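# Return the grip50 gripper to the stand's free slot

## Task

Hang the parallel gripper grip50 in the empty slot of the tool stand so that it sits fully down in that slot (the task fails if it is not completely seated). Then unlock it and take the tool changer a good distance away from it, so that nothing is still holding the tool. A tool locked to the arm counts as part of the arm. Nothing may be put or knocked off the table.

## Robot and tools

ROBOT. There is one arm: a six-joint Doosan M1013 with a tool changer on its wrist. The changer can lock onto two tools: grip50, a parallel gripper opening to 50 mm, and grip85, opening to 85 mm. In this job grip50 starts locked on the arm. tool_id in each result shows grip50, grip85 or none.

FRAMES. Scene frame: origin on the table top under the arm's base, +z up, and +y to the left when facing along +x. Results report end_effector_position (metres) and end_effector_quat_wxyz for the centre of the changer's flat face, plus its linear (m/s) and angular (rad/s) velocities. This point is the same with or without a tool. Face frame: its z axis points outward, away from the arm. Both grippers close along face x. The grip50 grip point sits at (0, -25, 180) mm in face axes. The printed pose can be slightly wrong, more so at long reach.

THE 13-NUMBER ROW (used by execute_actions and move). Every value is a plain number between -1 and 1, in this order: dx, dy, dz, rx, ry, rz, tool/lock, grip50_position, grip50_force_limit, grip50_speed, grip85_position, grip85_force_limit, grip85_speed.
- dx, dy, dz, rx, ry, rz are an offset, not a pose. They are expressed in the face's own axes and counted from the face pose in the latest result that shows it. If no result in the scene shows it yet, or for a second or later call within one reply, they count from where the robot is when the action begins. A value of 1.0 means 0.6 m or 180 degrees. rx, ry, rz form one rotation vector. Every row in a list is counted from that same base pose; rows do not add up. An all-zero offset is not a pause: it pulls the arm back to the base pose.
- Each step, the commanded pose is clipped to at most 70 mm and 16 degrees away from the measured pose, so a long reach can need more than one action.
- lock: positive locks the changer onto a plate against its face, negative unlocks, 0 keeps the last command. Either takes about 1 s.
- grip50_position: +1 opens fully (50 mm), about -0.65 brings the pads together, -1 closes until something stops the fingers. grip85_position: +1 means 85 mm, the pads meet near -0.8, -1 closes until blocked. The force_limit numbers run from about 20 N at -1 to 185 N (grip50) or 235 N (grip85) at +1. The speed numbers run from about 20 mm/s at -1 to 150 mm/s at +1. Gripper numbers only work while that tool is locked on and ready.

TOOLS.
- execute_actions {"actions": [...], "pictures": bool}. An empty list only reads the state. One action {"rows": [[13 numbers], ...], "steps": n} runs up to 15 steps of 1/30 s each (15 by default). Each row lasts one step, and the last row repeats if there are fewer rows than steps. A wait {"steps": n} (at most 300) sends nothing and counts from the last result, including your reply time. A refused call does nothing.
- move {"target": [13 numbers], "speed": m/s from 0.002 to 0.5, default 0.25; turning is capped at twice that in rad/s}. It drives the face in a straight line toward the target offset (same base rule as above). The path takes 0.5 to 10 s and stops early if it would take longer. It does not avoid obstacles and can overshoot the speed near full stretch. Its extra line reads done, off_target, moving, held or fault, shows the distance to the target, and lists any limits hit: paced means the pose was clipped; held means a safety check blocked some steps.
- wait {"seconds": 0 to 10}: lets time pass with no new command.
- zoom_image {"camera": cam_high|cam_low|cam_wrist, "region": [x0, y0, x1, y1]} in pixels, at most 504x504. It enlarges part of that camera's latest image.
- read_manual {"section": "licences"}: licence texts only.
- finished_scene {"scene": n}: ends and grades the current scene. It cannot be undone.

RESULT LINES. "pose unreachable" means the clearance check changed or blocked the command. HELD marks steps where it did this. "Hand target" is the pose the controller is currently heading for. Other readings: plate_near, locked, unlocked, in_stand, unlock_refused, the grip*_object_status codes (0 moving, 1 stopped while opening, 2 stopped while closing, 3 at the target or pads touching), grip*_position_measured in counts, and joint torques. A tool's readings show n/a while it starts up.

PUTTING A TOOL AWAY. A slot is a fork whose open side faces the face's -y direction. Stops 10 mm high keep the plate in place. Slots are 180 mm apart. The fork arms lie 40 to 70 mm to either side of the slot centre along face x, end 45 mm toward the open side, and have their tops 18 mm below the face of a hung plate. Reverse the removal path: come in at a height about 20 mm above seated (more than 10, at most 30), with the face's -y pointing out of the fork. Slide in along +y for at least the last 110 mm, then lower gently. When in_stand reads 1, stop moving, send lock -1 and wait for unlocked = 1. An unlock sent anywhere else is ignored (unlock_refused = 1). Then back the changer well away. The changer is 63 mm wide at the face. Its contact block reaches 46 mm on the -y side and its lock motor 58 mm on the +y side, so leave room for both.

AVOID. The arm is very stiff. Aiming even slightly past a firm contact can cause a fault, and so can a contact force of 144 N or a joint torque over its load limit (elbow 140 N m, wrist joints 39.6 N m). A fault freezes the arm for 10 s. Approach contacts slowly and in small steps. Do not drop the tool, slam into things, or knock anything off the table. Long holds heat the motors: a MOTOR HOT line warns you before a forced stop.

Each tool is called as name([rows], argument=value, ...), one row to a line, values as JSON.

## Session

execute_actions(actions=[])

Scene clock: 0.00 s of 6000.00 s.
end_effector_position=(+1.0238, +0.3532, +0.3564) locked=0 unlocked=1 plate_near=0 in_stand=0 unlock_refused=0 tool_id=none grip50_position_measured=n/a grip50_object_status=n/a grip85_position_measured=n/a grip85_object_status=n/a end_effector_quat_wxyz=(-0.186, +0.974, -0.059, -0.117) end_effector_velocity=(+0.000, +0.000, +0.000) end_effector_angular_velocity=(+0.001, -0.001, +0.000)
Joint positions: [0.254 1.047 0.532 0.428 1.673 1.938]
Joint velocities: [ 0.     0.    -0.001  0.001 -0.    -0.   ]
Joint torques (N m, as the joint torque sensors report them, + toward a larger angle): no reading
Hand target: +1.024, +0.353, +0.356; -0.186, +0.974, -0.059, -0.117
camera_calibration (this result's frames):
cam_wrist: T_world_to_cam=[[0.958413, -0.0399835, -0.282571, -0.864221], [-0.0571818, -0.996962, -0.0528778, 0.486988], [-0.279598, 0.0668367, -0.957788, 0.653189], [0, 0, 0, 1]] pos_world=[1.03876, 0.407297, 0.407164]

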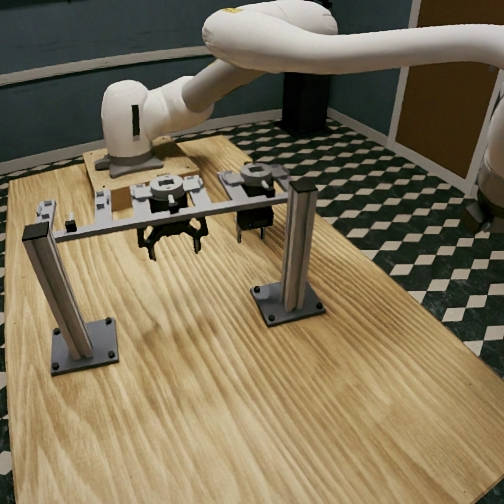

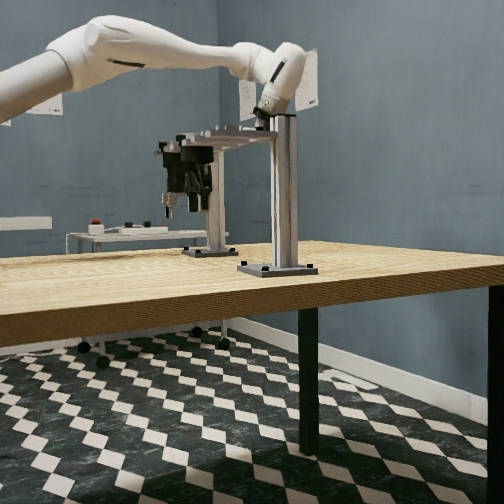

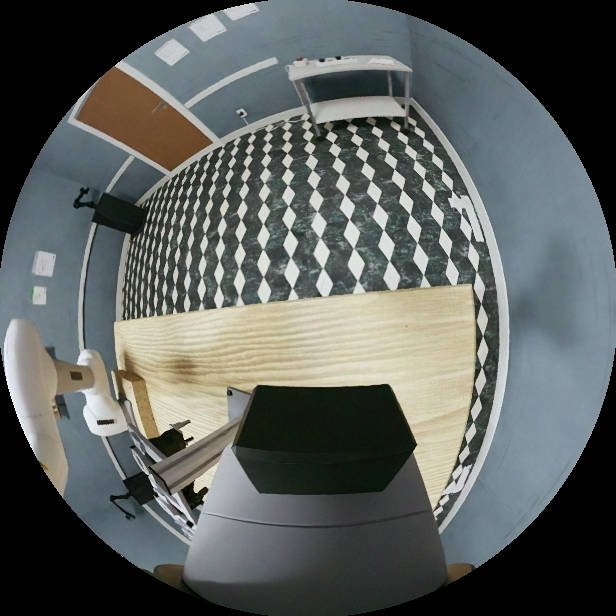

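move(target=[-0.6317,0.3882,-0.1115,-0.1543,-0.0255,-0.4913,0,1,0,0,1,0,0], speed=0.3)

zoom_image(camera="cam_wrist", region=[210, 230, 410, 390])

Scene clock: 10.80 s of 6000.00 s.
end_effector_position=(+0.6353, +0.1398, +0.4316) locked=0 unlocked=1 plate_near=0 in_stand=0 unlock_refused=0 tool_id=none grip50_position_measured=n/a grip50_object_status=n/a grip85_position_measured=n/a grip85_object_status=n/a end_effector_quat_wxyz=(+0.000, +0.748, +0.663, -0.000) end_effector_velocity=(-0.000, -0.001, -0.000) end_effector_angular_velocity=(-0.002, +0.001, +0.000)
Joint positions: [0.19  0.207 1.75  0.    1.177 0.283]
Joint velocities: [-0.001 -0.001  0.001 -0.002  0.    -0.001]
Joint torques (N m, as the joint torque sensors report them, + toward a larger angle): [  1.7  -68.18 -43.74   3.71  -0.02  -0.37]
Hand target: +0.635, +0.140, +0.432; +0.000, +0.748, +0.663, -0.000
Off the commanded pose: 0.001 m, 0 deg.
After step 90, 4.73 s passed at rest.
move: done
camera_calibration (this result's frames):
cam_wrist: T_world_to_cam=[[0.103206, 0.993704, -0.0435899, -0.18355], [0.945208, -0.0843346, 0.315387, -0.667312], [0.309725, -0.0737514, -0.947962, 0.271889], [0, 0, 0, 1]] pos_world=[0.565481, 0.146169, 0.460201]

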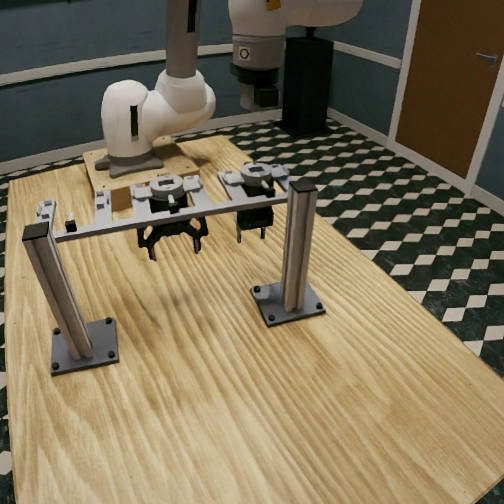

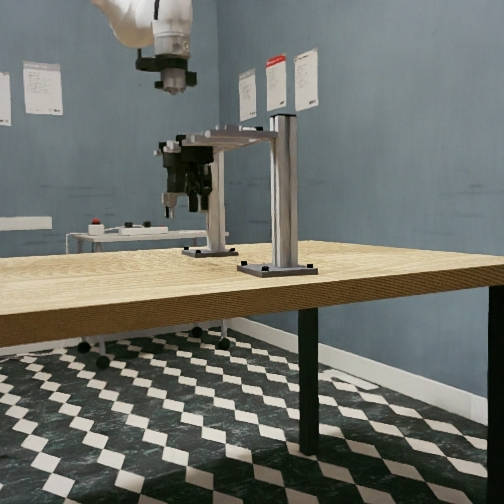

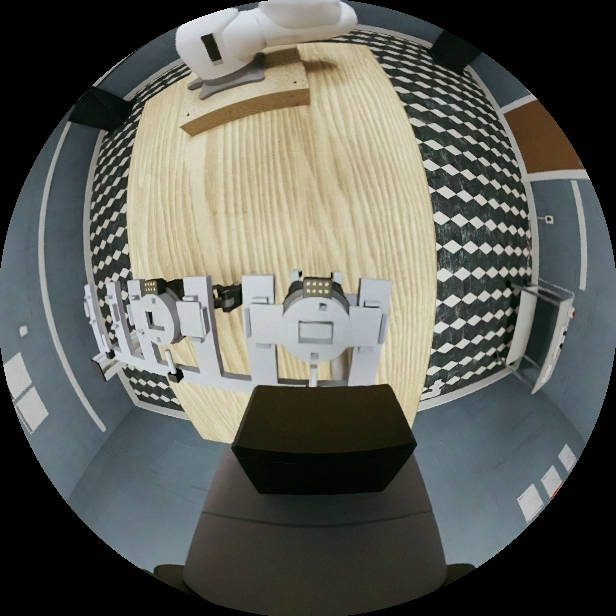

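Region (210, 230, 410, 390) of cam_wrist's 616x616 image, scaled by 2.520, with more detail than that image has; it fills the top 403 rows of this view, and the rest is white.

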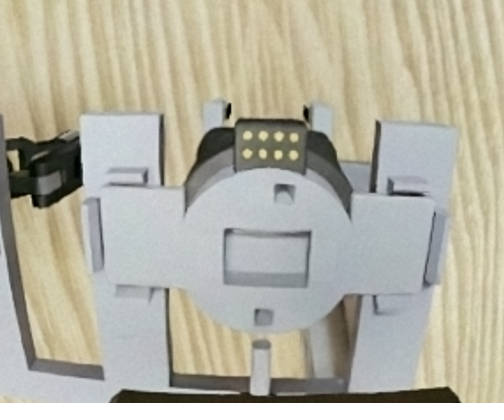

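move(target=[-0.0017,0.007,0.178,0,0,0.001,0,1,0,0,1,0,0], speed=0.12)

zoom_image(camera="cam_wrist", region=[228, 290, 428, 410])

zoom_image(camera="cam_wrist", region=[150, 270, 490, 440])

zoom_image(camera="cam_low", region=[140, 100, 220, 170])

Scene clock: 19.37 s of 6000.00 s.
end_effector_position=(+0.6391, +0.1380, +0.3247) locked=0 unlocked=1 plate_near=0 in_stand=0 unlock_refused=0 tool_id=none grip50_position_measured=n/a grip50_object_status=n/a grip85_position_measured=n/a grip85_object_status=n/a end_effector_quat_wxyz=(+0.000, +0.749, +0.662, -0.000) end_effector_velocity=(-0.000, +0.000, +0.000) end_effector_angular_velocity=(-0.001, -0.000, +0.001)
Joint positions: [0.187 0.296 1.85  0.    0.989 0.283]
Joint velocities: [ 0.001 -0.    -0.    -0.001 -0.     0.   ]
Joint torques (N m, as the joint torque sensors report them, + toward a larger angle): [  1.49 -71.05 -39.15   3.28  -0.02  -0.38]
Hand target: +0.639, +0.138, +0.325; +0.000, +0.749, +0.662, -0.000
Off the commanded pose: 0.000 m, 0 deg.
After step 90, 4.37 s passed at rest.
move: done
camera_calibration (this result's frames):
cam_wrist: T_world_to_cam=[[0.106509, 0.993348, -0.0437751, -0.188832], [0.944919, -0.0874171, 0.315413, -0.636824], [0.309488, -0.0749584, -0.947944, 0.169564], [0, 0, 0, 1]] pos_world=[0.569382, 0.144616, 0.353334]

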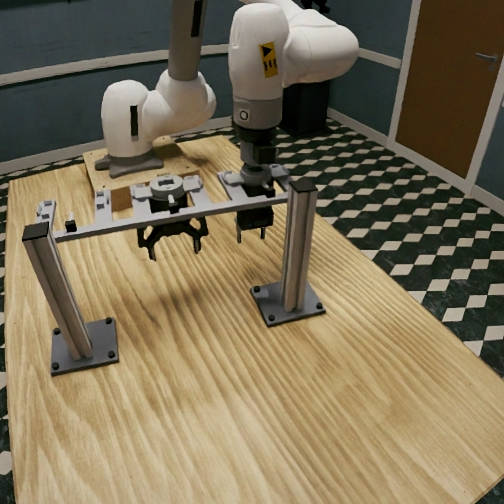

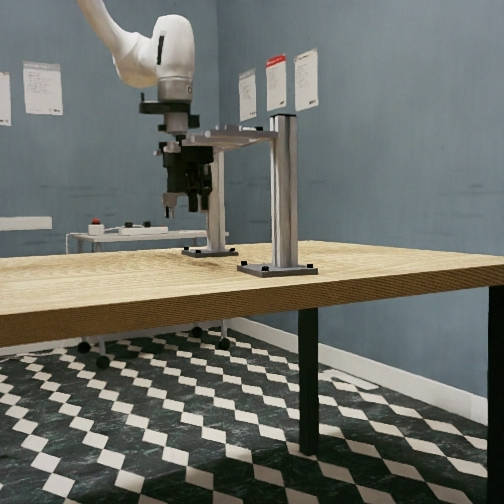

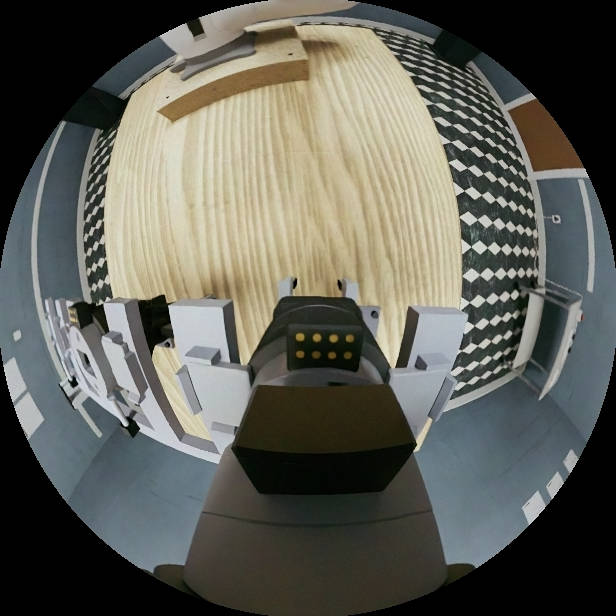

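Region (228, 290, 428, 410) of cam_wrist's 616x616 image, scaled by 2.520, with more detail than that image has; it fills the top 302 rows of this view, and the rest is white.

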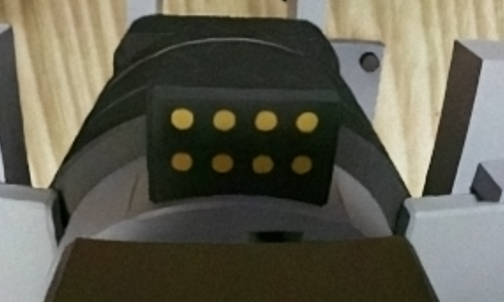

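Region (150, 270, 490, 440) of cam_wrist's 616x616 image, scaled by 1.482, with more detail than that image has.

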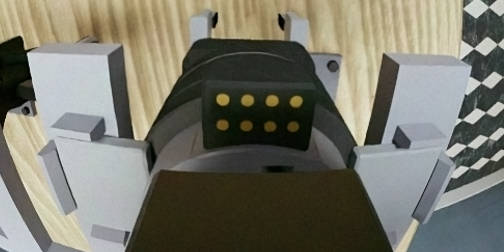

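Region (140, 100, 220, 170) of cam_low's 504x504 image, scaled by 6.300, with more detail than that image has; it fills the top 441 rows of this view, and the rest is white.

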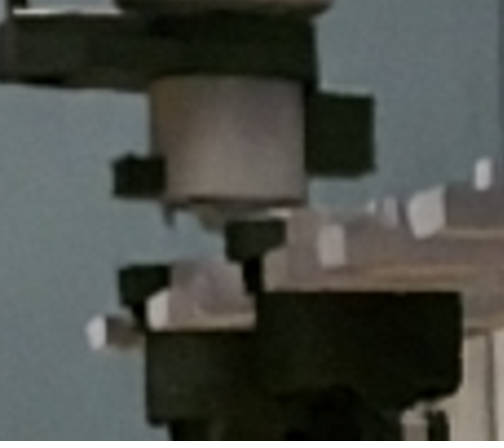

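move(target=[0,0.0016,0.012,0,0,0.0055,0,1,0,0,1,0,0], speed=0.03)

zoom_image(camera="cam_wrist", region=[228, 300, 428, 420])

zoom_image(camera="cam_wrist", region=[150, 270, 490, 440])

zoom_image(camera="cam_low", region=[150, 110, 200, 160])

Scene clock: 33.90 s of 6000.00 s.
end_effector_position=(+0.6401, +0.1379, +0.3175) locked=0 unlocked=1 plate_near=0 in_stand=0 unlock_refused=0 tool_id=none grip50_position_measured=n/a grip50_object_status=n/a grip85_position_measured=n/a grip85_object_status=n/a end_effector_quat_wxyz=(+0.000, +0.755, +0.656, -0.000) end_effector_velocity=(-0.001, +0.001, -0.000) end_effector_angular_velocity=(+0.000, +0.001, +0.000)
Joint positions: [0.186 0.303 1.854 0.    0.976 0.3  ]
Joint velocities: [ 0.001 -0.     0.     0.001  0.001  0.   ]
Joint torques (N m, as the joint torque sensors report them, + toward a larger angle): [  1.18 -72.43 -39.12   3.22  -0.02  -0.34]
Hand target: +0.640, +0.138, +0.318; +0.000, +0.755, +0.656, -0.000
Off the commanded pose: 0.000 m, 0 deg.
After step 90, 10.83 s passed at rest.
move: done
camera_calibration (this result's frames):
cam_wrist: T_world_to_cam=[[0.12371, 0.991355, -0.0437065, -0.199887], [0.943261, -0.103803, 0.31541, -0.632129], [0.308147, -0.080246, -0.947948, 0.164023], [0, 0, 0, 1]] pos_world=[0.570447, 0.145704, 0.346129]

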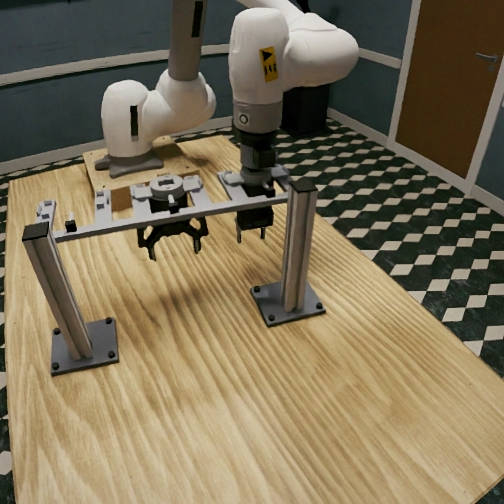

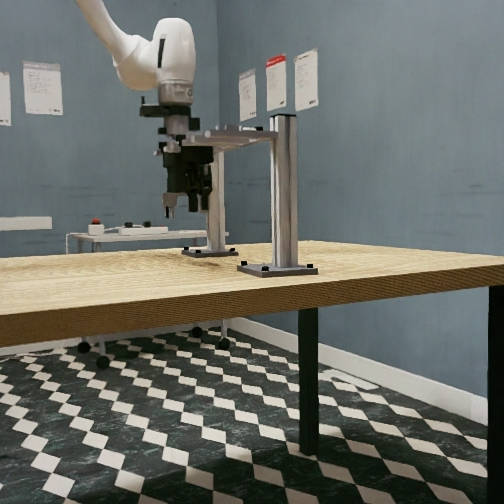

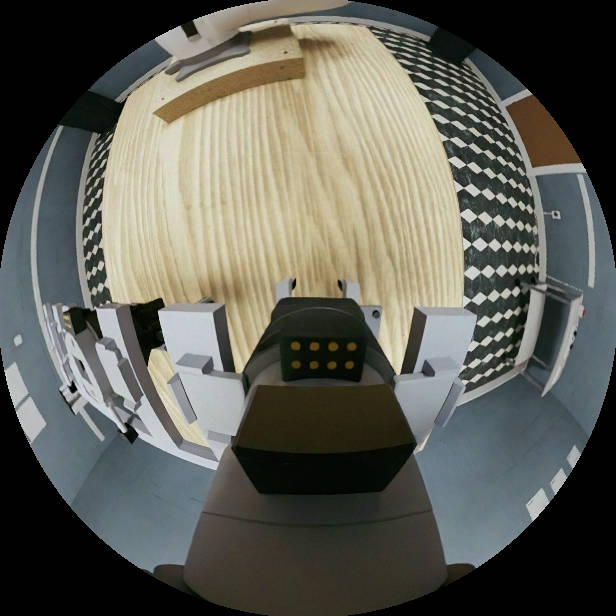

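Region (228, 300, 428, 420) of cam_wrist's 616x616 image, scaled by 2.520, with more detail than that image has; it fills the top 302 rows of this view, and the rest is white.

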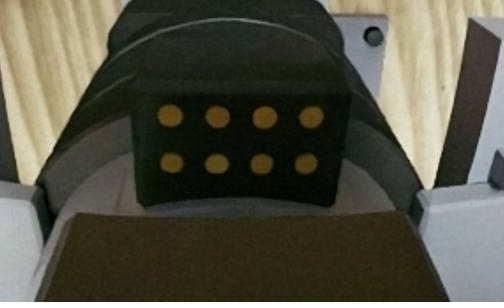

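Region (150, 270, 490, 440) of cam_wrist's 616x616 image, scaled by 1.482, with more detail than that image has.

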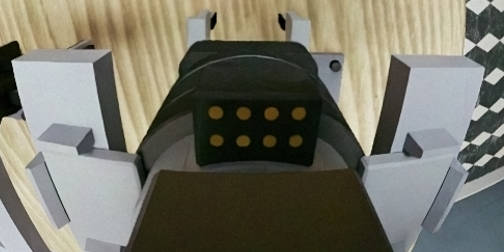

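Region (150, 110, 200, 160) of cam_low's 504x504 image, scaled by 10.080, with more detail than that image has.

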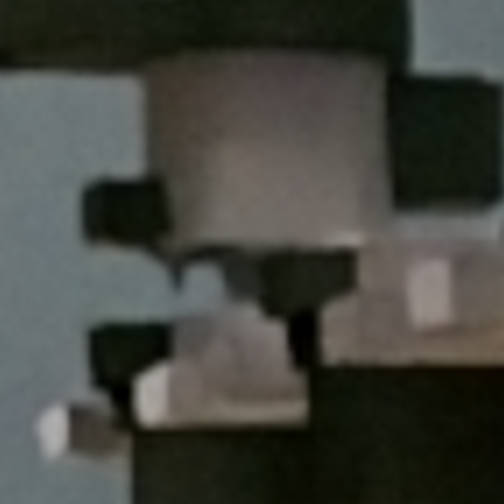

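move(target=[0,0.0003,0.0225,0,0,0.001,0,1,0,0,1,0,0], speed=0.012)

Scene clock: 37.37 s of 6000.00 s.
end_effector_position=(+0.6402, +0.1379, +0.3040) locked=0 unlocked=1 plate_near=0 in_stand=1 unlock_refused=0 tool_id=none grip50_position_measured=n/a grip50_object_status=n/a grip85_position_measured=n/a grip85_object_status=n/a end_effector_quat_wxyz=(+0.000, +0.756, +0.654, -0.000) end_effector_velocity=(+0.001, -0.000, +0.000) end_effector_angular_velocity=(-0.000, -0.002, -0.000)
Joint positions: [0.186 0.317 1.865 0.    0.952 0.303]
Joint velocities: [-0.     0.    -0.001 -0.001 -0.001  0.   ]
Joint torques (N m, as the joint torque sensors report them, + toward a larger angle): [  1.82 -74.8  -38.46   3.18  -0.15  -0.41]
Hand target: +0.640, +0.138, +0.304; +0.000, +0.756, +0.654, -0.000
Off the commanded pose: 0.000 m, 0 deg.
move: done
camera_calibration (this result's frames):
cam_wrist: T_world_to_cam=[[0.126809, 0.99096, -0.0437848, -0.202332], [0.942931, -0.106726, 0.315421, -0.627411], [0.307897, -0.0812842, -0.947941, 0.151458], [0, 0, 0, 1]] pos_world=[0.570629, 0.145853, 0.332613]

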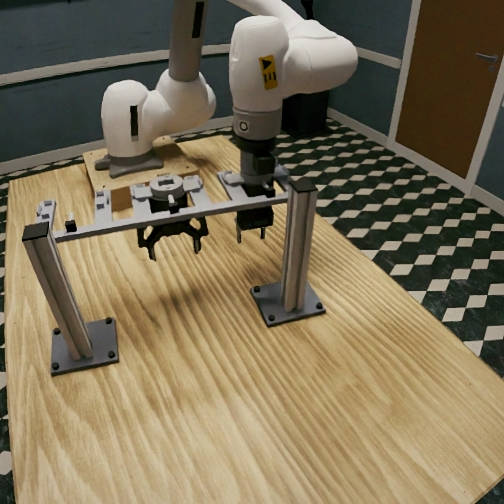

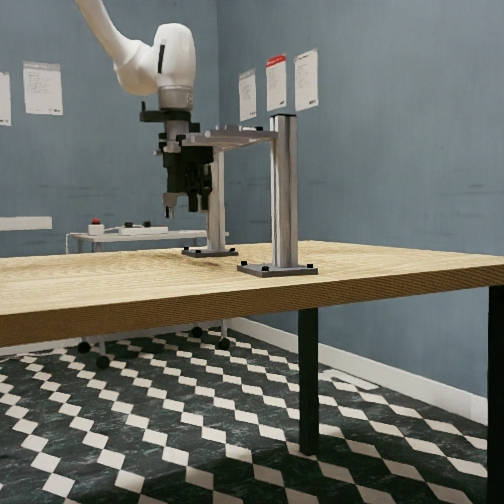

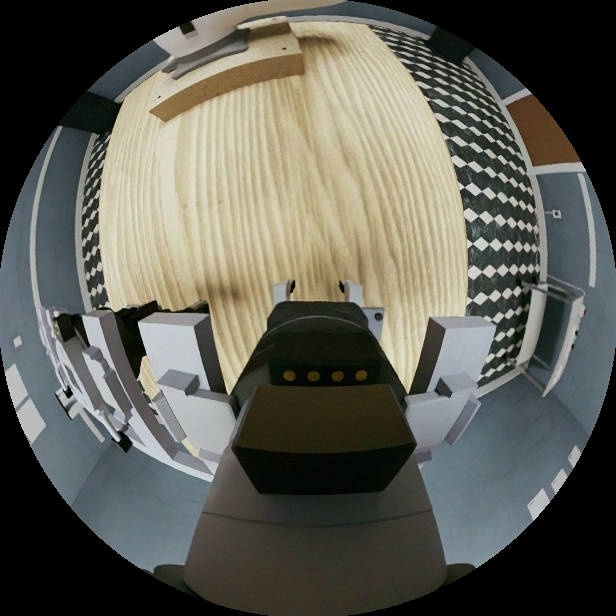

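move(target=[0,0.0005,0.0045,0,0,0,0,1,0,0,1,0,0], speed=0.008)

Scene clock: 40.00 s of 6000.00 s.
end_effector_position=(+0.6405, +0.1378, +0.3013) locked=0 unlocked=1 plate_near=1 in_stand=1 unlock_refused=0 tool_id=none grip50_position_measured=n/a grip50_object_status=n/a grip85_position_measured=n/a grip85_object_status=n/a end_effector_quat_wxyz=(+0.000, +0.756, +0.654, -0.000) end_effector_velocity=(+0.000, +0.001, +0.000) end_effector_angular_velocity=(+0.000, -0.000, +0.001)
Joint positions: [0.186 0.32  1.867 0.    0.948 0.303]
Joint velocities: [ 0.001  0.    -0.     0.    -0.    -0.   ]
Joint torques (N m, as the joint torque sensors report them, + toward a larger angle): [  2.16 -73.1  -37.91   3.04  -0.2   -0.43]
Hand target: +0.641, +0.138, +0.301; +0.000, +0.756, +0.654, -0.000
Off the commanded pose: 0.000 m, 0 deg.
move: done
camera_calibration (this result's frames):
cam_wrist: T_world_to_cam=[[0.126998, 0.990939, -0.0437274, -0.202582], [0.942913, -0.106925, 0.315406, -0.626795], [0.307873, -0.0812872, -0.947949, 0.148826], [0, 0, 0, 1]] pos_world=[0.570921, 0.145824, 0.329917]

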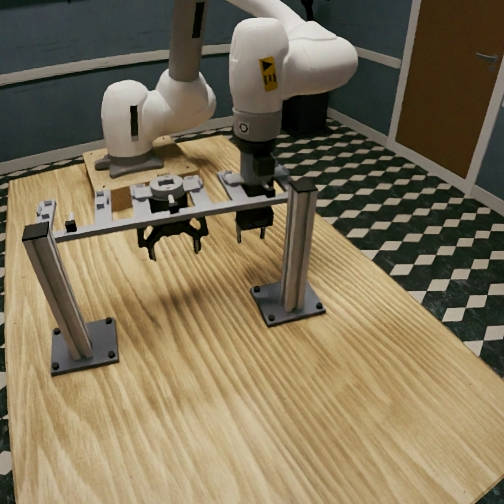

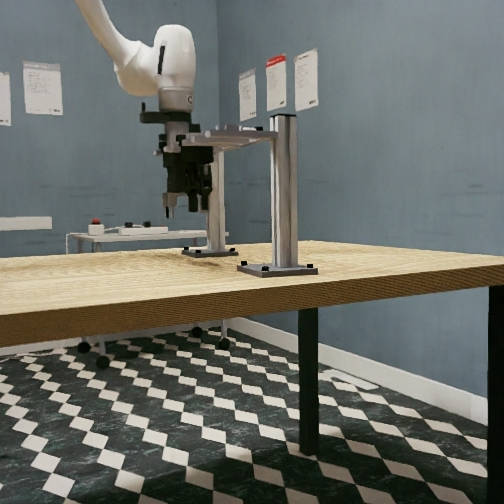

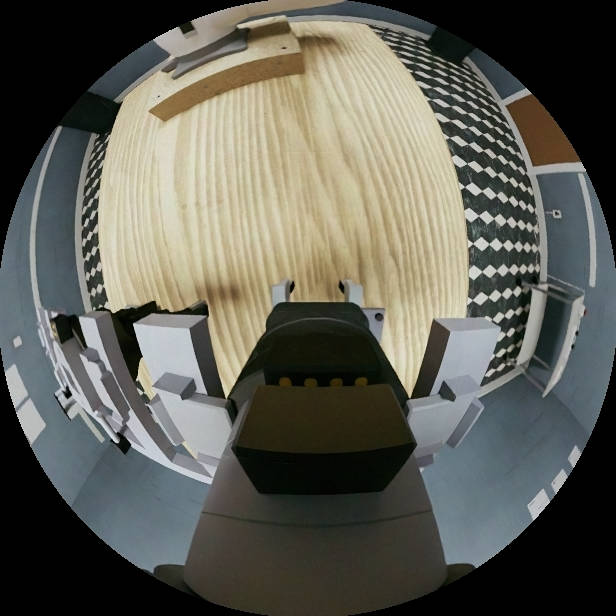

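execute_actions([
  {"rows":[[0,0,0,0,0,0,1,1,0,0,1,0,0]],"steps":15},
], pictures=false)

execute_actions([
  {"steps":25},
], pictures=false)

Scene clock: 42.83 s of 6000.00 s.
end_effector_position=(+0.6405, +0.1378, +0.3013) locked=0 unlocked=0 plate_near=1 in_stand=1 unlock_refused=0 tool_id=none grip50_position_measured=n/a grip50_object_status=n/a grip85_position_measured=n/a grip85_object_status=n/a end_effector_quat_wxyz=(+0.000, +0.756, +0.654, -0.000) end_effector_velocity=(-0.000, +0.001, -0.000) end_effector_angular_velocity=(+0.001, -0.001, +0.001)
Joint positions: [0.186 0.32  1.867 0.    0.948 0.303]
Joint velocities: [ 0.002 -0.     0.     0.001 -0.001 -0.   ]
Joint torques (N m, as the joint torque sensors report them, + toward a larger angle): [  1.15 -73.39 -38.22   2.95  -0.1   -0.38]
Hand target: +0.641, +0.138, +0.301; +0.000, +0.756, +0.654, -0.000
Off the commanded pose: 0.000 m, 0 deg.
Steps of this call (steps 1 to 70: nothing new was sent; steps 71 to 85: all 15 steps of this action). Readings (end_effector_position | what the end effector reports):
71: (+0.6405, +0.1378, +0.3013) | locked=0 unlocked=0 plate_near=1 in_stand=1 unlock_refused=0 tool_id=none grip50_position_measured=n/a grip50_object_status=n/a grip85_position_measured=n/a grip85_object_status=n/a
72: (+0.6405, +0.1378, +0.3013) | locked=0 unlocked=0 plate_near=1 in_stand=1 unlock_refused=0 tool_id=none grip50_position_measured=n/a grip50_object_status=n/a grip85_position_measured=n/a grip85_object_status=n/a
74: (+0.6405, +0.1378, +0.3013) | locked=0 unlocked=0 plate_near=1 in_stand=1 unlock_refused=0 tool_id=none grip50_position_measured=n/a grip50_object_status=n/a grip85_position_measured=n/a grip85_object_status=n/a
78: (+0.6405, +0.1378, +0.3013) | locked=0 unlocked=0 plate_near=1 in_stand=1 unlock_refused=0 tool_id=none grip50_position_measured=n/a grip50_object_status=n/a grip85_position_measured=n/a grip85_object_status=n/a
85: the state above

Scene clock: 43.67 s of 6000.00 s.
end_effector_position=(+0.6405, +0.1378, +0.3013) locked=1 unlocked=0 plate_near=1 in_stand=1 unlock_refused=0 tool_id=grip50 grip50_position_measured=n/a grip50_object_status=n/a grip85_position_measured=n/a grip85_object_status=n/a end_effector_quat_wxyz=(+0.000, +0.756, +0.654, -0.000) end_effector_velocity=(+0.001, +0.001, +0.001) end_effector_angular_velocity=(-0.001, -0.003, +0.002)
Joint positions: [0.186 0.32  1.867 0.    0.948 0.303]
Joint velocities: [ 0.001  0.    -0.002 -0.001 -0.001 -0.   ]
Joint torques (N m, as the joint torque sensors report them, + toward a larger angle): [  0.59 -74.45 -42.17   2.41  -0.85  -0.68]
Hand target: +0.641, +0.138, +0.301; +0.000, +0.756, +0.654, -0.000
Off the commanded pose: 0.000 m, 0 deg.
Steps of this call (steps 1 to 25: nothing new was sent). Readings (end_effector_position | what the end effector reports):
1: (+0.6405, +0.1378, +0.3013) | locked=0 unlocked=0 plate_near=1 in_stand=1 unlock_refused=0 tool_id=none grip50_position_measured=n/a grip50_object_status=n/a grip85_position_measured=n/a grip85_object_status=n/a
2: (+0.6405, +0.1378, +0.3013) | locked=0 unlocked=0 plate_near=1 in_stand=1 unlock_refused=0 tool_id=none grip50_position_measured=n/a grip50_object_status=n/a grip85_position_measured=n/a grip85_object_status=n/a
4: (+0.6405, +0.1378, +0.3013) | locked=0 unlocked=0 plate_near=1 in_stand=1 unlock_refused=0 tool_id=none grip50_position_measured=n/a grip50_object_status=n/a grip85_position_measured=n/a grip85_object_status=n/a
8: (+0.6405, +0.1378, +0.3012) | locked=0 unlocked=0 plate_near=1 in_stand=1 unlock_refused=0 tool_id=none grip50_position_measured=n/a grip50_object_status=n/a grip85_position_measured=n/a grip85_object_status=n/a
25: the state above

Lift, take a reference zoom, then transfer.

move(target=[0,0,-0.0333,0,0,0,0,1,0,0,1,0,0], speed=0.04)

zoom_image(camera="cam_wrist", region=[150, 270, 490, 440])

move(target=[0,-0.2167,0,0,0,0,0,1,0,0,1,0,0], speed=0.1)

move(target=[-0.5992,0,0,0,0,0,0,1,0,0,1,0,0], speed=0.2)

move(target=[0,0.205,0,0,0,0,0,1,0,0,1,0,0], speed=0.04)

zoom_image(camera="cam_wrist", region=[150, 270, 490, 440])

Scene clock: 50.37 s of 6000.00 s.
end_effector_position=(+0.6406, +0.1378, +0.3213) locked=1 unlocked=0 plate_near=1 in_stand=0 unlock_refused=0 tool_id=grip50 grip50_position_measured=3 grip50_object_status=3 grip85_position_measured=n/a grip85_object_status=n/a end_effector_quat_wxyz=(+0.000, +0.756, +0.654, -0.000) end_effector_velocity=(+0.000, +0.000, +0.000) end_effector_angular_velocity=(+0.001, -0.000, -0.000)
Joint positions: [0.186 0.301 1.85  0.    0.983 0.303]
Joint velocities: [-0.    -0.    -0.     0.001 -0.    -0.   ]
Joint torques (N m, as the joint torque sensors report them, + toward a larger angle): [  1.46 -82.25 -46.38   3.2    0.06  -0.41]
Hand target: +0.641, +0.138, +0.321; +0.000, +0.756, +0.654, -0.000
Off the commanded pose: 0.000 m, 0 deg.
After step 130, 1.60 s passed at rest.
move: done
camera_calibration (this result's frames):
cam_wrist: T_world_to_cam=[[0.127, 0.990939, -0.0437194, -0.201743], [0.942913, -0.10693, 0.315406, -0.633125], [0.307873, -0.0812803, -0.947949, 0.167767], [0, 0, 0, 1]] pos_world=[0.570953, 0.145851, 0.349906]

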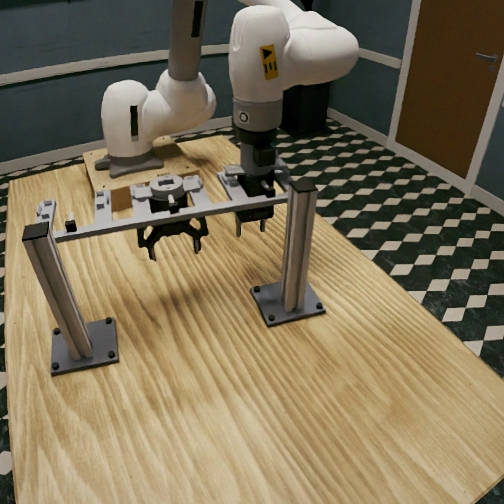

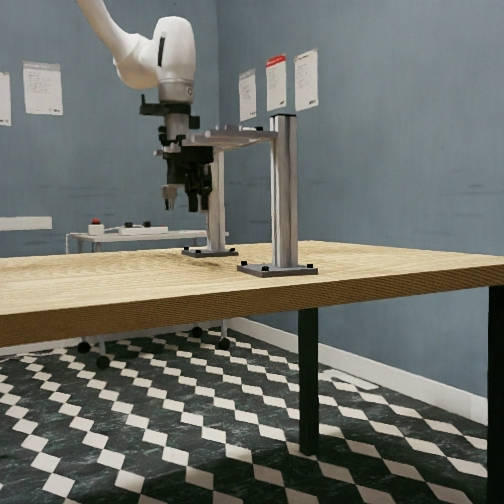

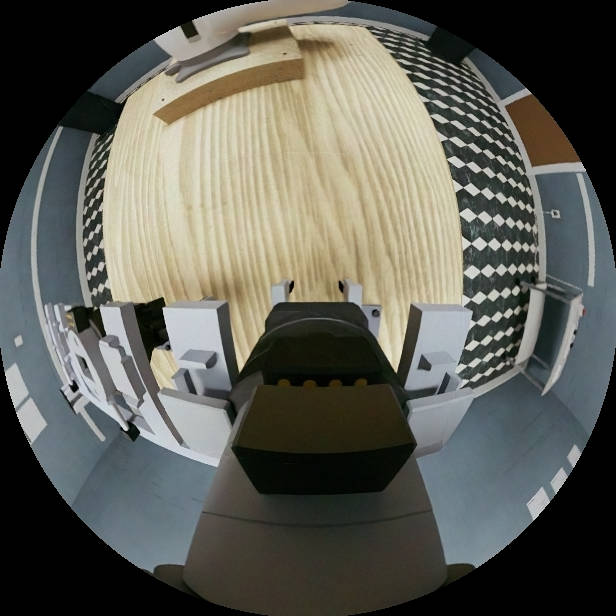

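Region (150, 270, 490, 440) of cam_wrist's 616x616 image, scaled by 1.482, with more detail than that image has.

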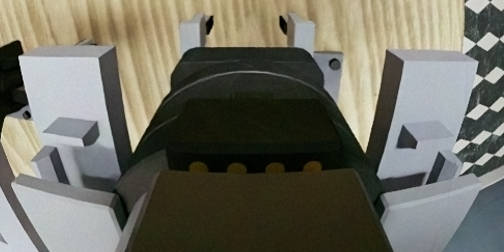

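Scene clock: 51.97 s of 6000.00 s.
end_effector_position=(+0.5119, +0.1565, +0.3215) locked=1 unlocked=0 plate_near=1 in_stand=0 unlock_refused=0 tool_id=grip50 grip50_position_measured=3 grip50_object_status=3 grip85_position_measured=n/a grip85_object_status=n/a end_effector_quat_wxyz=(+0.000, +0.756, +0.654, -0.000) end_effector_velocity=(-0.000, -0.001, -0.000) end_effector_angular_velocity=(-0.001, +0.000, -0.000)
Joint positions: [ 0.259  0.129  2.073 -0.     0.933  0.377]
Joint velocities: [-0.001 -0.     0.    -0.002  0.     0.   ]
Joint torques (N m, as the joint torque sensors report them, + toward a larger angle): [  2.12 -61.29 -44.96   3.16  -0.02  -0.36]
Hand target: +0.512, +0.156, +0.322; +0.000, +0.756, +0.654, -0.000
Off the commanded pose: 0.000 m, 0 deg.
move: done
camera_calibration (this result's frames):
cam_wrist: T_world_to_cam=[[0.127074, 0.990934, -0.0436042, -0.203946], [0.942918, -0.10704, 0.315353, -0.509883], [0.307826, -0.0811884, -0.947972, 0.209137], [0, 0, 0, 1]] pos_world=[0.442317, 0.164499, 0.350157]

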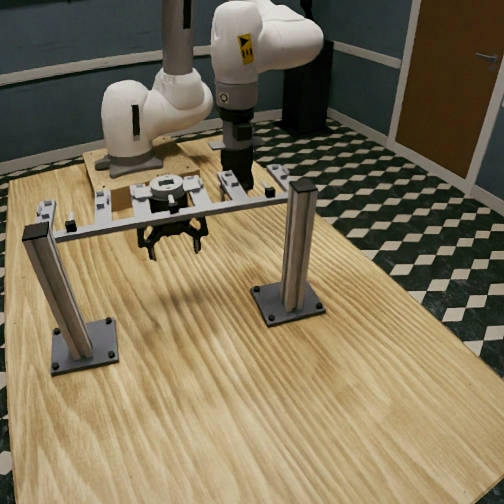

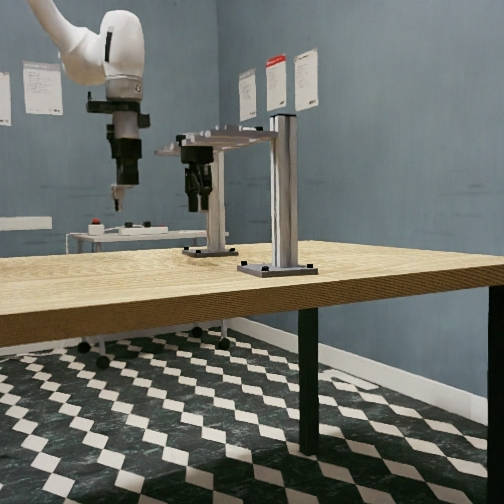

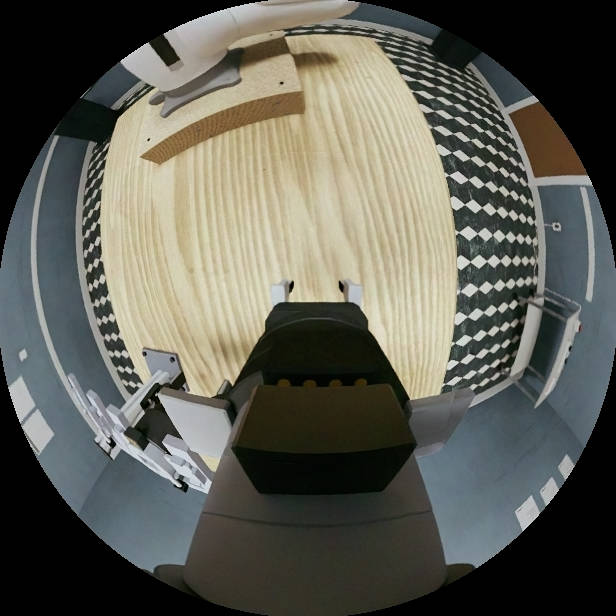

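Scene clock: 54.13 s of 6000.00 s.
end_effector_position=(+0.4606, -0.2000, +0.3224) locked=1 unlocked=0 plate_near=1 in_stand=0 unlock_refused=0 tool_id=grip50 grip50_position_measured=3 grip50_object_status=3 grip85_position_measured=n/a grip85_object_status=n/a end_effector_quat_wxyz=(+0.001, +0.756, +0.654, -0.000) end_effector_velocity=(-0.001, -0.000, -0.000) end_effector_angular_velocity=(+0.002, +0.001, -0.002)
Joint positions: [-0.455  0.08   2.13   0.004  0.925 -0.341]
Joint velocities: [-0.001  0.     0.001  0.002  0.001 -0.   ]
Joint torques (N m, as the joint torque sensors report them, + toward a larger angle): [  1.78 -54.06 -44.64   3.06  -0.04  -0.39]
Hand target: +0.461, -0.200, +0.322; +0.001, +0.756, +0.654, -0.000
Off the commanded pose: 0.001 m, 0 deg.
move: done
camera_calibration (this result's frames):
cam_wrist: T_world_to_cam=[[0.127031, 0.990872, -0.0451267, 0.156348], [0.942764, -0.106471, 0.316007, -0.499939], [0.308318, -0.0826864, -0.947683, 0.196218], [0, 0, 0, 1]] pos_world=[0.390966, -0.191926, 0.350993]

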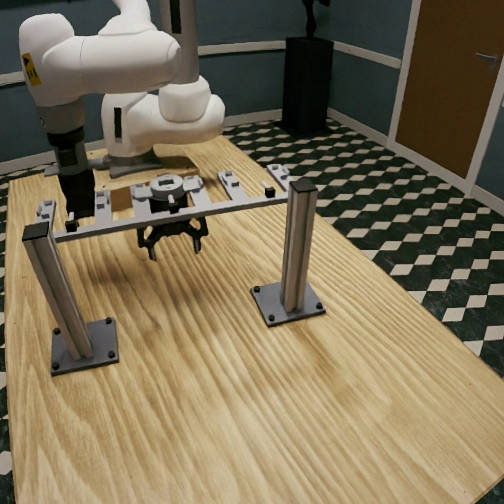

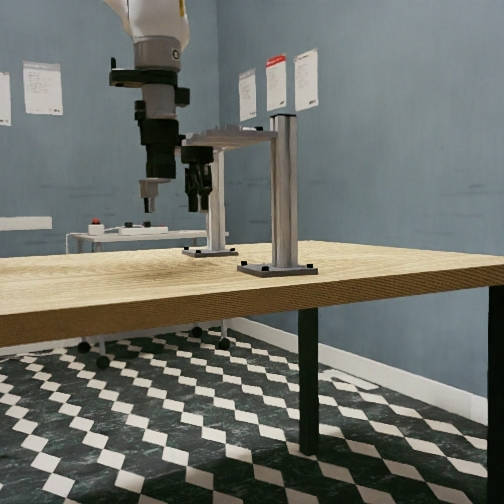

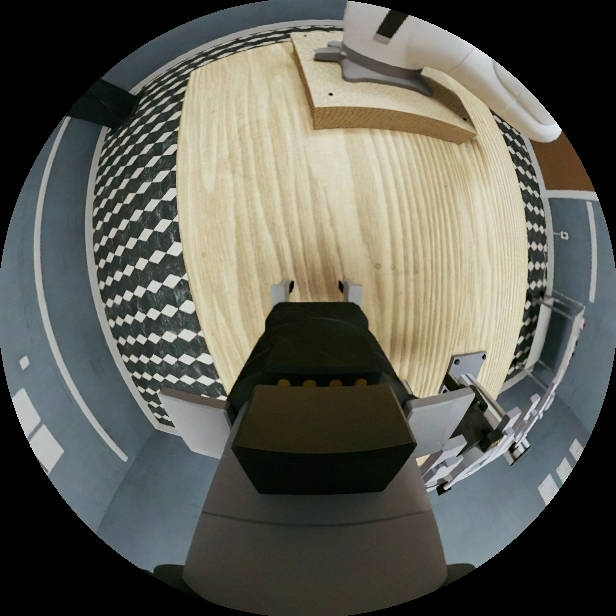

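Scene clock: 57.47 s of 6000.00 s.
end_effector_position=(+0.5823, -0.2175, +0.3222) locked=1 unlocked=0 plate_near=1 in_stand=0 unlock_refused=0 tool_id=grip50 grip50_position_measured=3 grip50_object_status=3 grip85_position_measured=n/a grip85_object_status=n/a end_effector_quat_wxyz=(+0.001, +0.756, +0.654, -0.000) end_effector_velocity=(+0.000, +0.001, +0.000) end_effector_angular_velocity=(+0.001, +0.000, +0.001)
Joint positions: [-0.389  0.254  1.915  0.004  0.966 -0.274]
Joint velocities: [ 0.001 -0.    -0.     0.001  0.001  0.   ]
Joint torques (N m, as the joint torque sensors report them, + toward a larger angle): [  1.86 -76.27 -46.01   3.16  -0.02  -0.33]
Hand target: +0.582, -0.217, +0.322; +0.001, +0.756, +0.654, -0.000
Off the commanded pose: 0.000 m, 0 deg.
move: done
camera_calibration (this result's frames):
cam_wrist: T_world_to_cam=[[0.126989, 0.990886, -0.0449319, 0.158172], [0.94277, -0.106494, 0.315979, -0.61648], [0.308315, -0.0824863, -0.947701, 0.157072], [0, 0, 0, 1]] pos_world=[0.512686, -0.209426, 0.35076]

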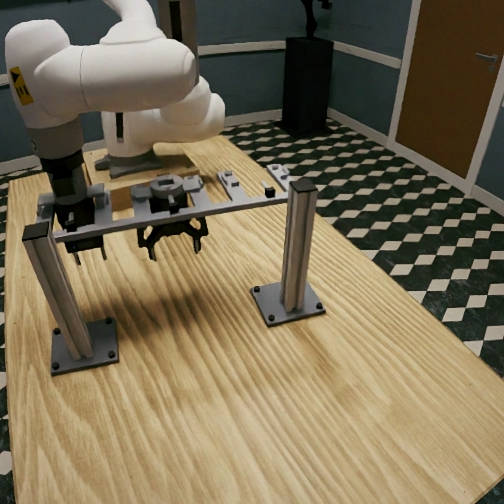

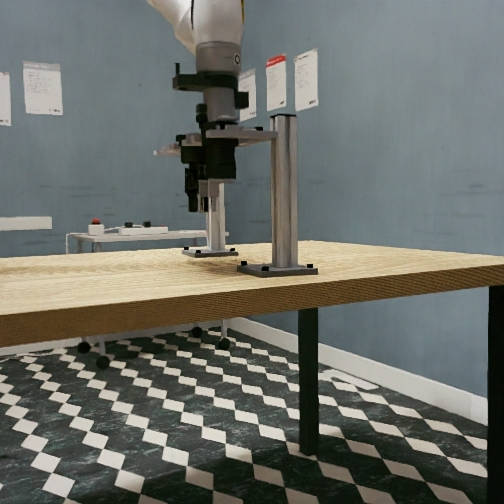

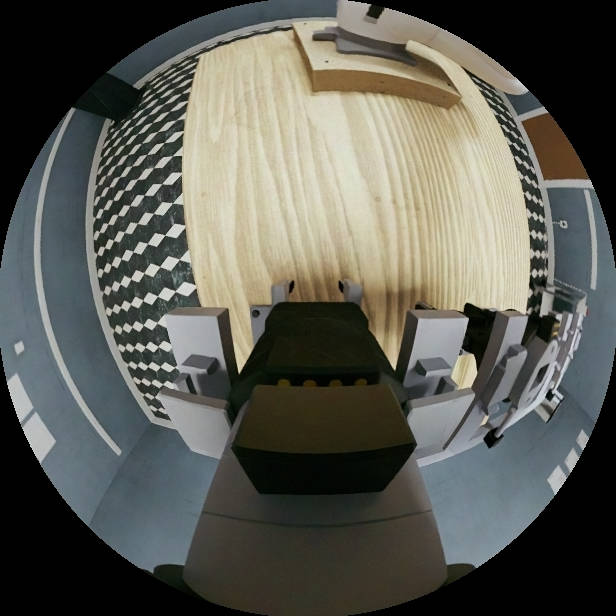

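Region (150, 270, 490, 440) of cam_wrist's 616x616 image, scaled by 1.482, with more detail than that image has.

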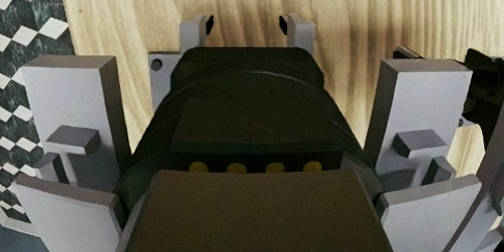

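move(target=[-0.0013,0.005,0.0017,0,0,-0.001,0,1,0,0,1,0,0], speed=0.015)

zoom_image(camera="cam_wrist", region=[150, 270, 490, 440])

Scene clock: 62.73 s of 6000.00 s.
end_effector_position=(+0.5852, -0.2187, +0.3212) locked=1 unlocked=0 plate_near=1 in_stand=0 unlock_refused=0 tool_id=grip50 grip50_position_measured=3 grip50_object_status=3 grip85_position_measured=n/a grip85_object_status=n/a end_effector_quat_wxyz=(+0.001, +0.755, +0.655, -0.000) end_effector_velocity=(+0.001, -0.000, +0.000) end_effector_angular_velocity=(-0.001, -0.002, -0.001)
Joint positions: [-0.389  0.259  1.91   0.004  0.966 -0.277]
Joint velocities: [-0.    -0.    -0.001  0.    -0.001  0.   ]
Joint torques (N m, as the joint torque sensors report them, + toward a larger angle): [  1.35 -76.38 -45.88   3.15  -0.09  -0.43]
Hand target: +0.585, -0.219, +0.321; +0.001, +0.755, +0.655, -0.000
Off the commanded pose: 0.000 m, 0 deg.
After step 90, 1.57 s passed at rest.
move: done
camera_calibration (this result's frames):
cam_wrist: T_world_to_cam=[[0.12388, 0.991279, -0.0449381, 0.160862], [0.943098, -0.103534, 0.315984, -0.618524], [0.308576, -0.0815251, -0.9477, 0.155179], [0, 0, 0, 1]] pos_world=[0.515517, -0.210846, 0.349735]

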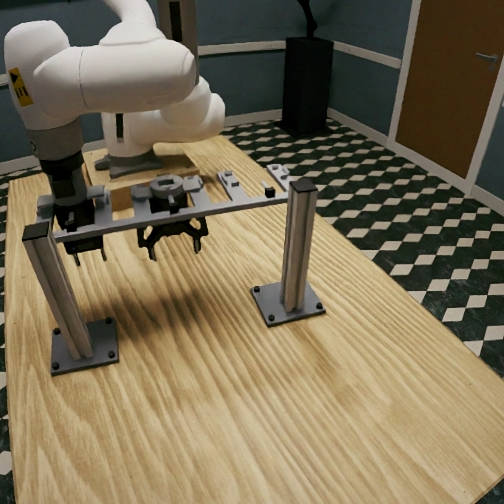

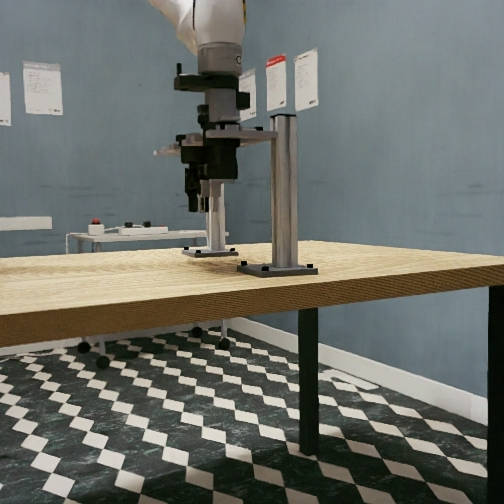

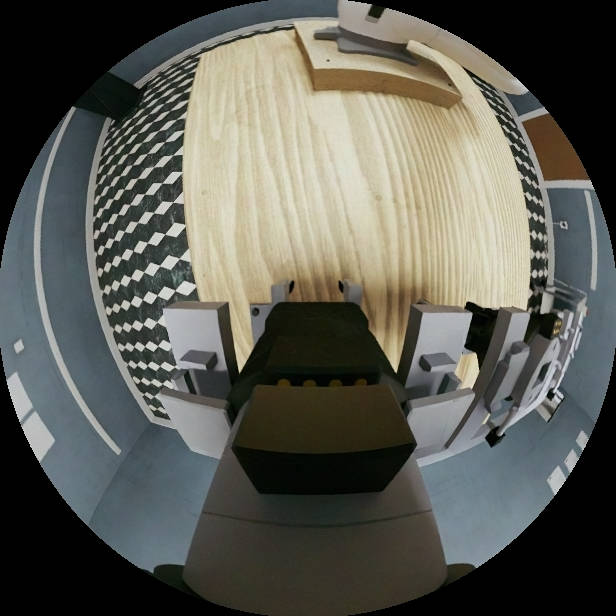

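Region (150, 270, 490, 440) of cam_wrist's 616x616 image, scaled by 1.482, with more detail than that image has.

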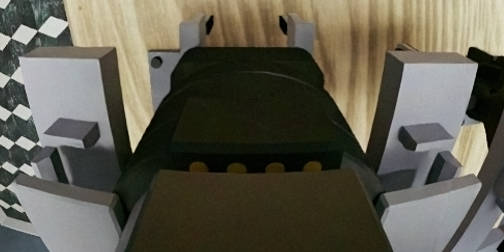

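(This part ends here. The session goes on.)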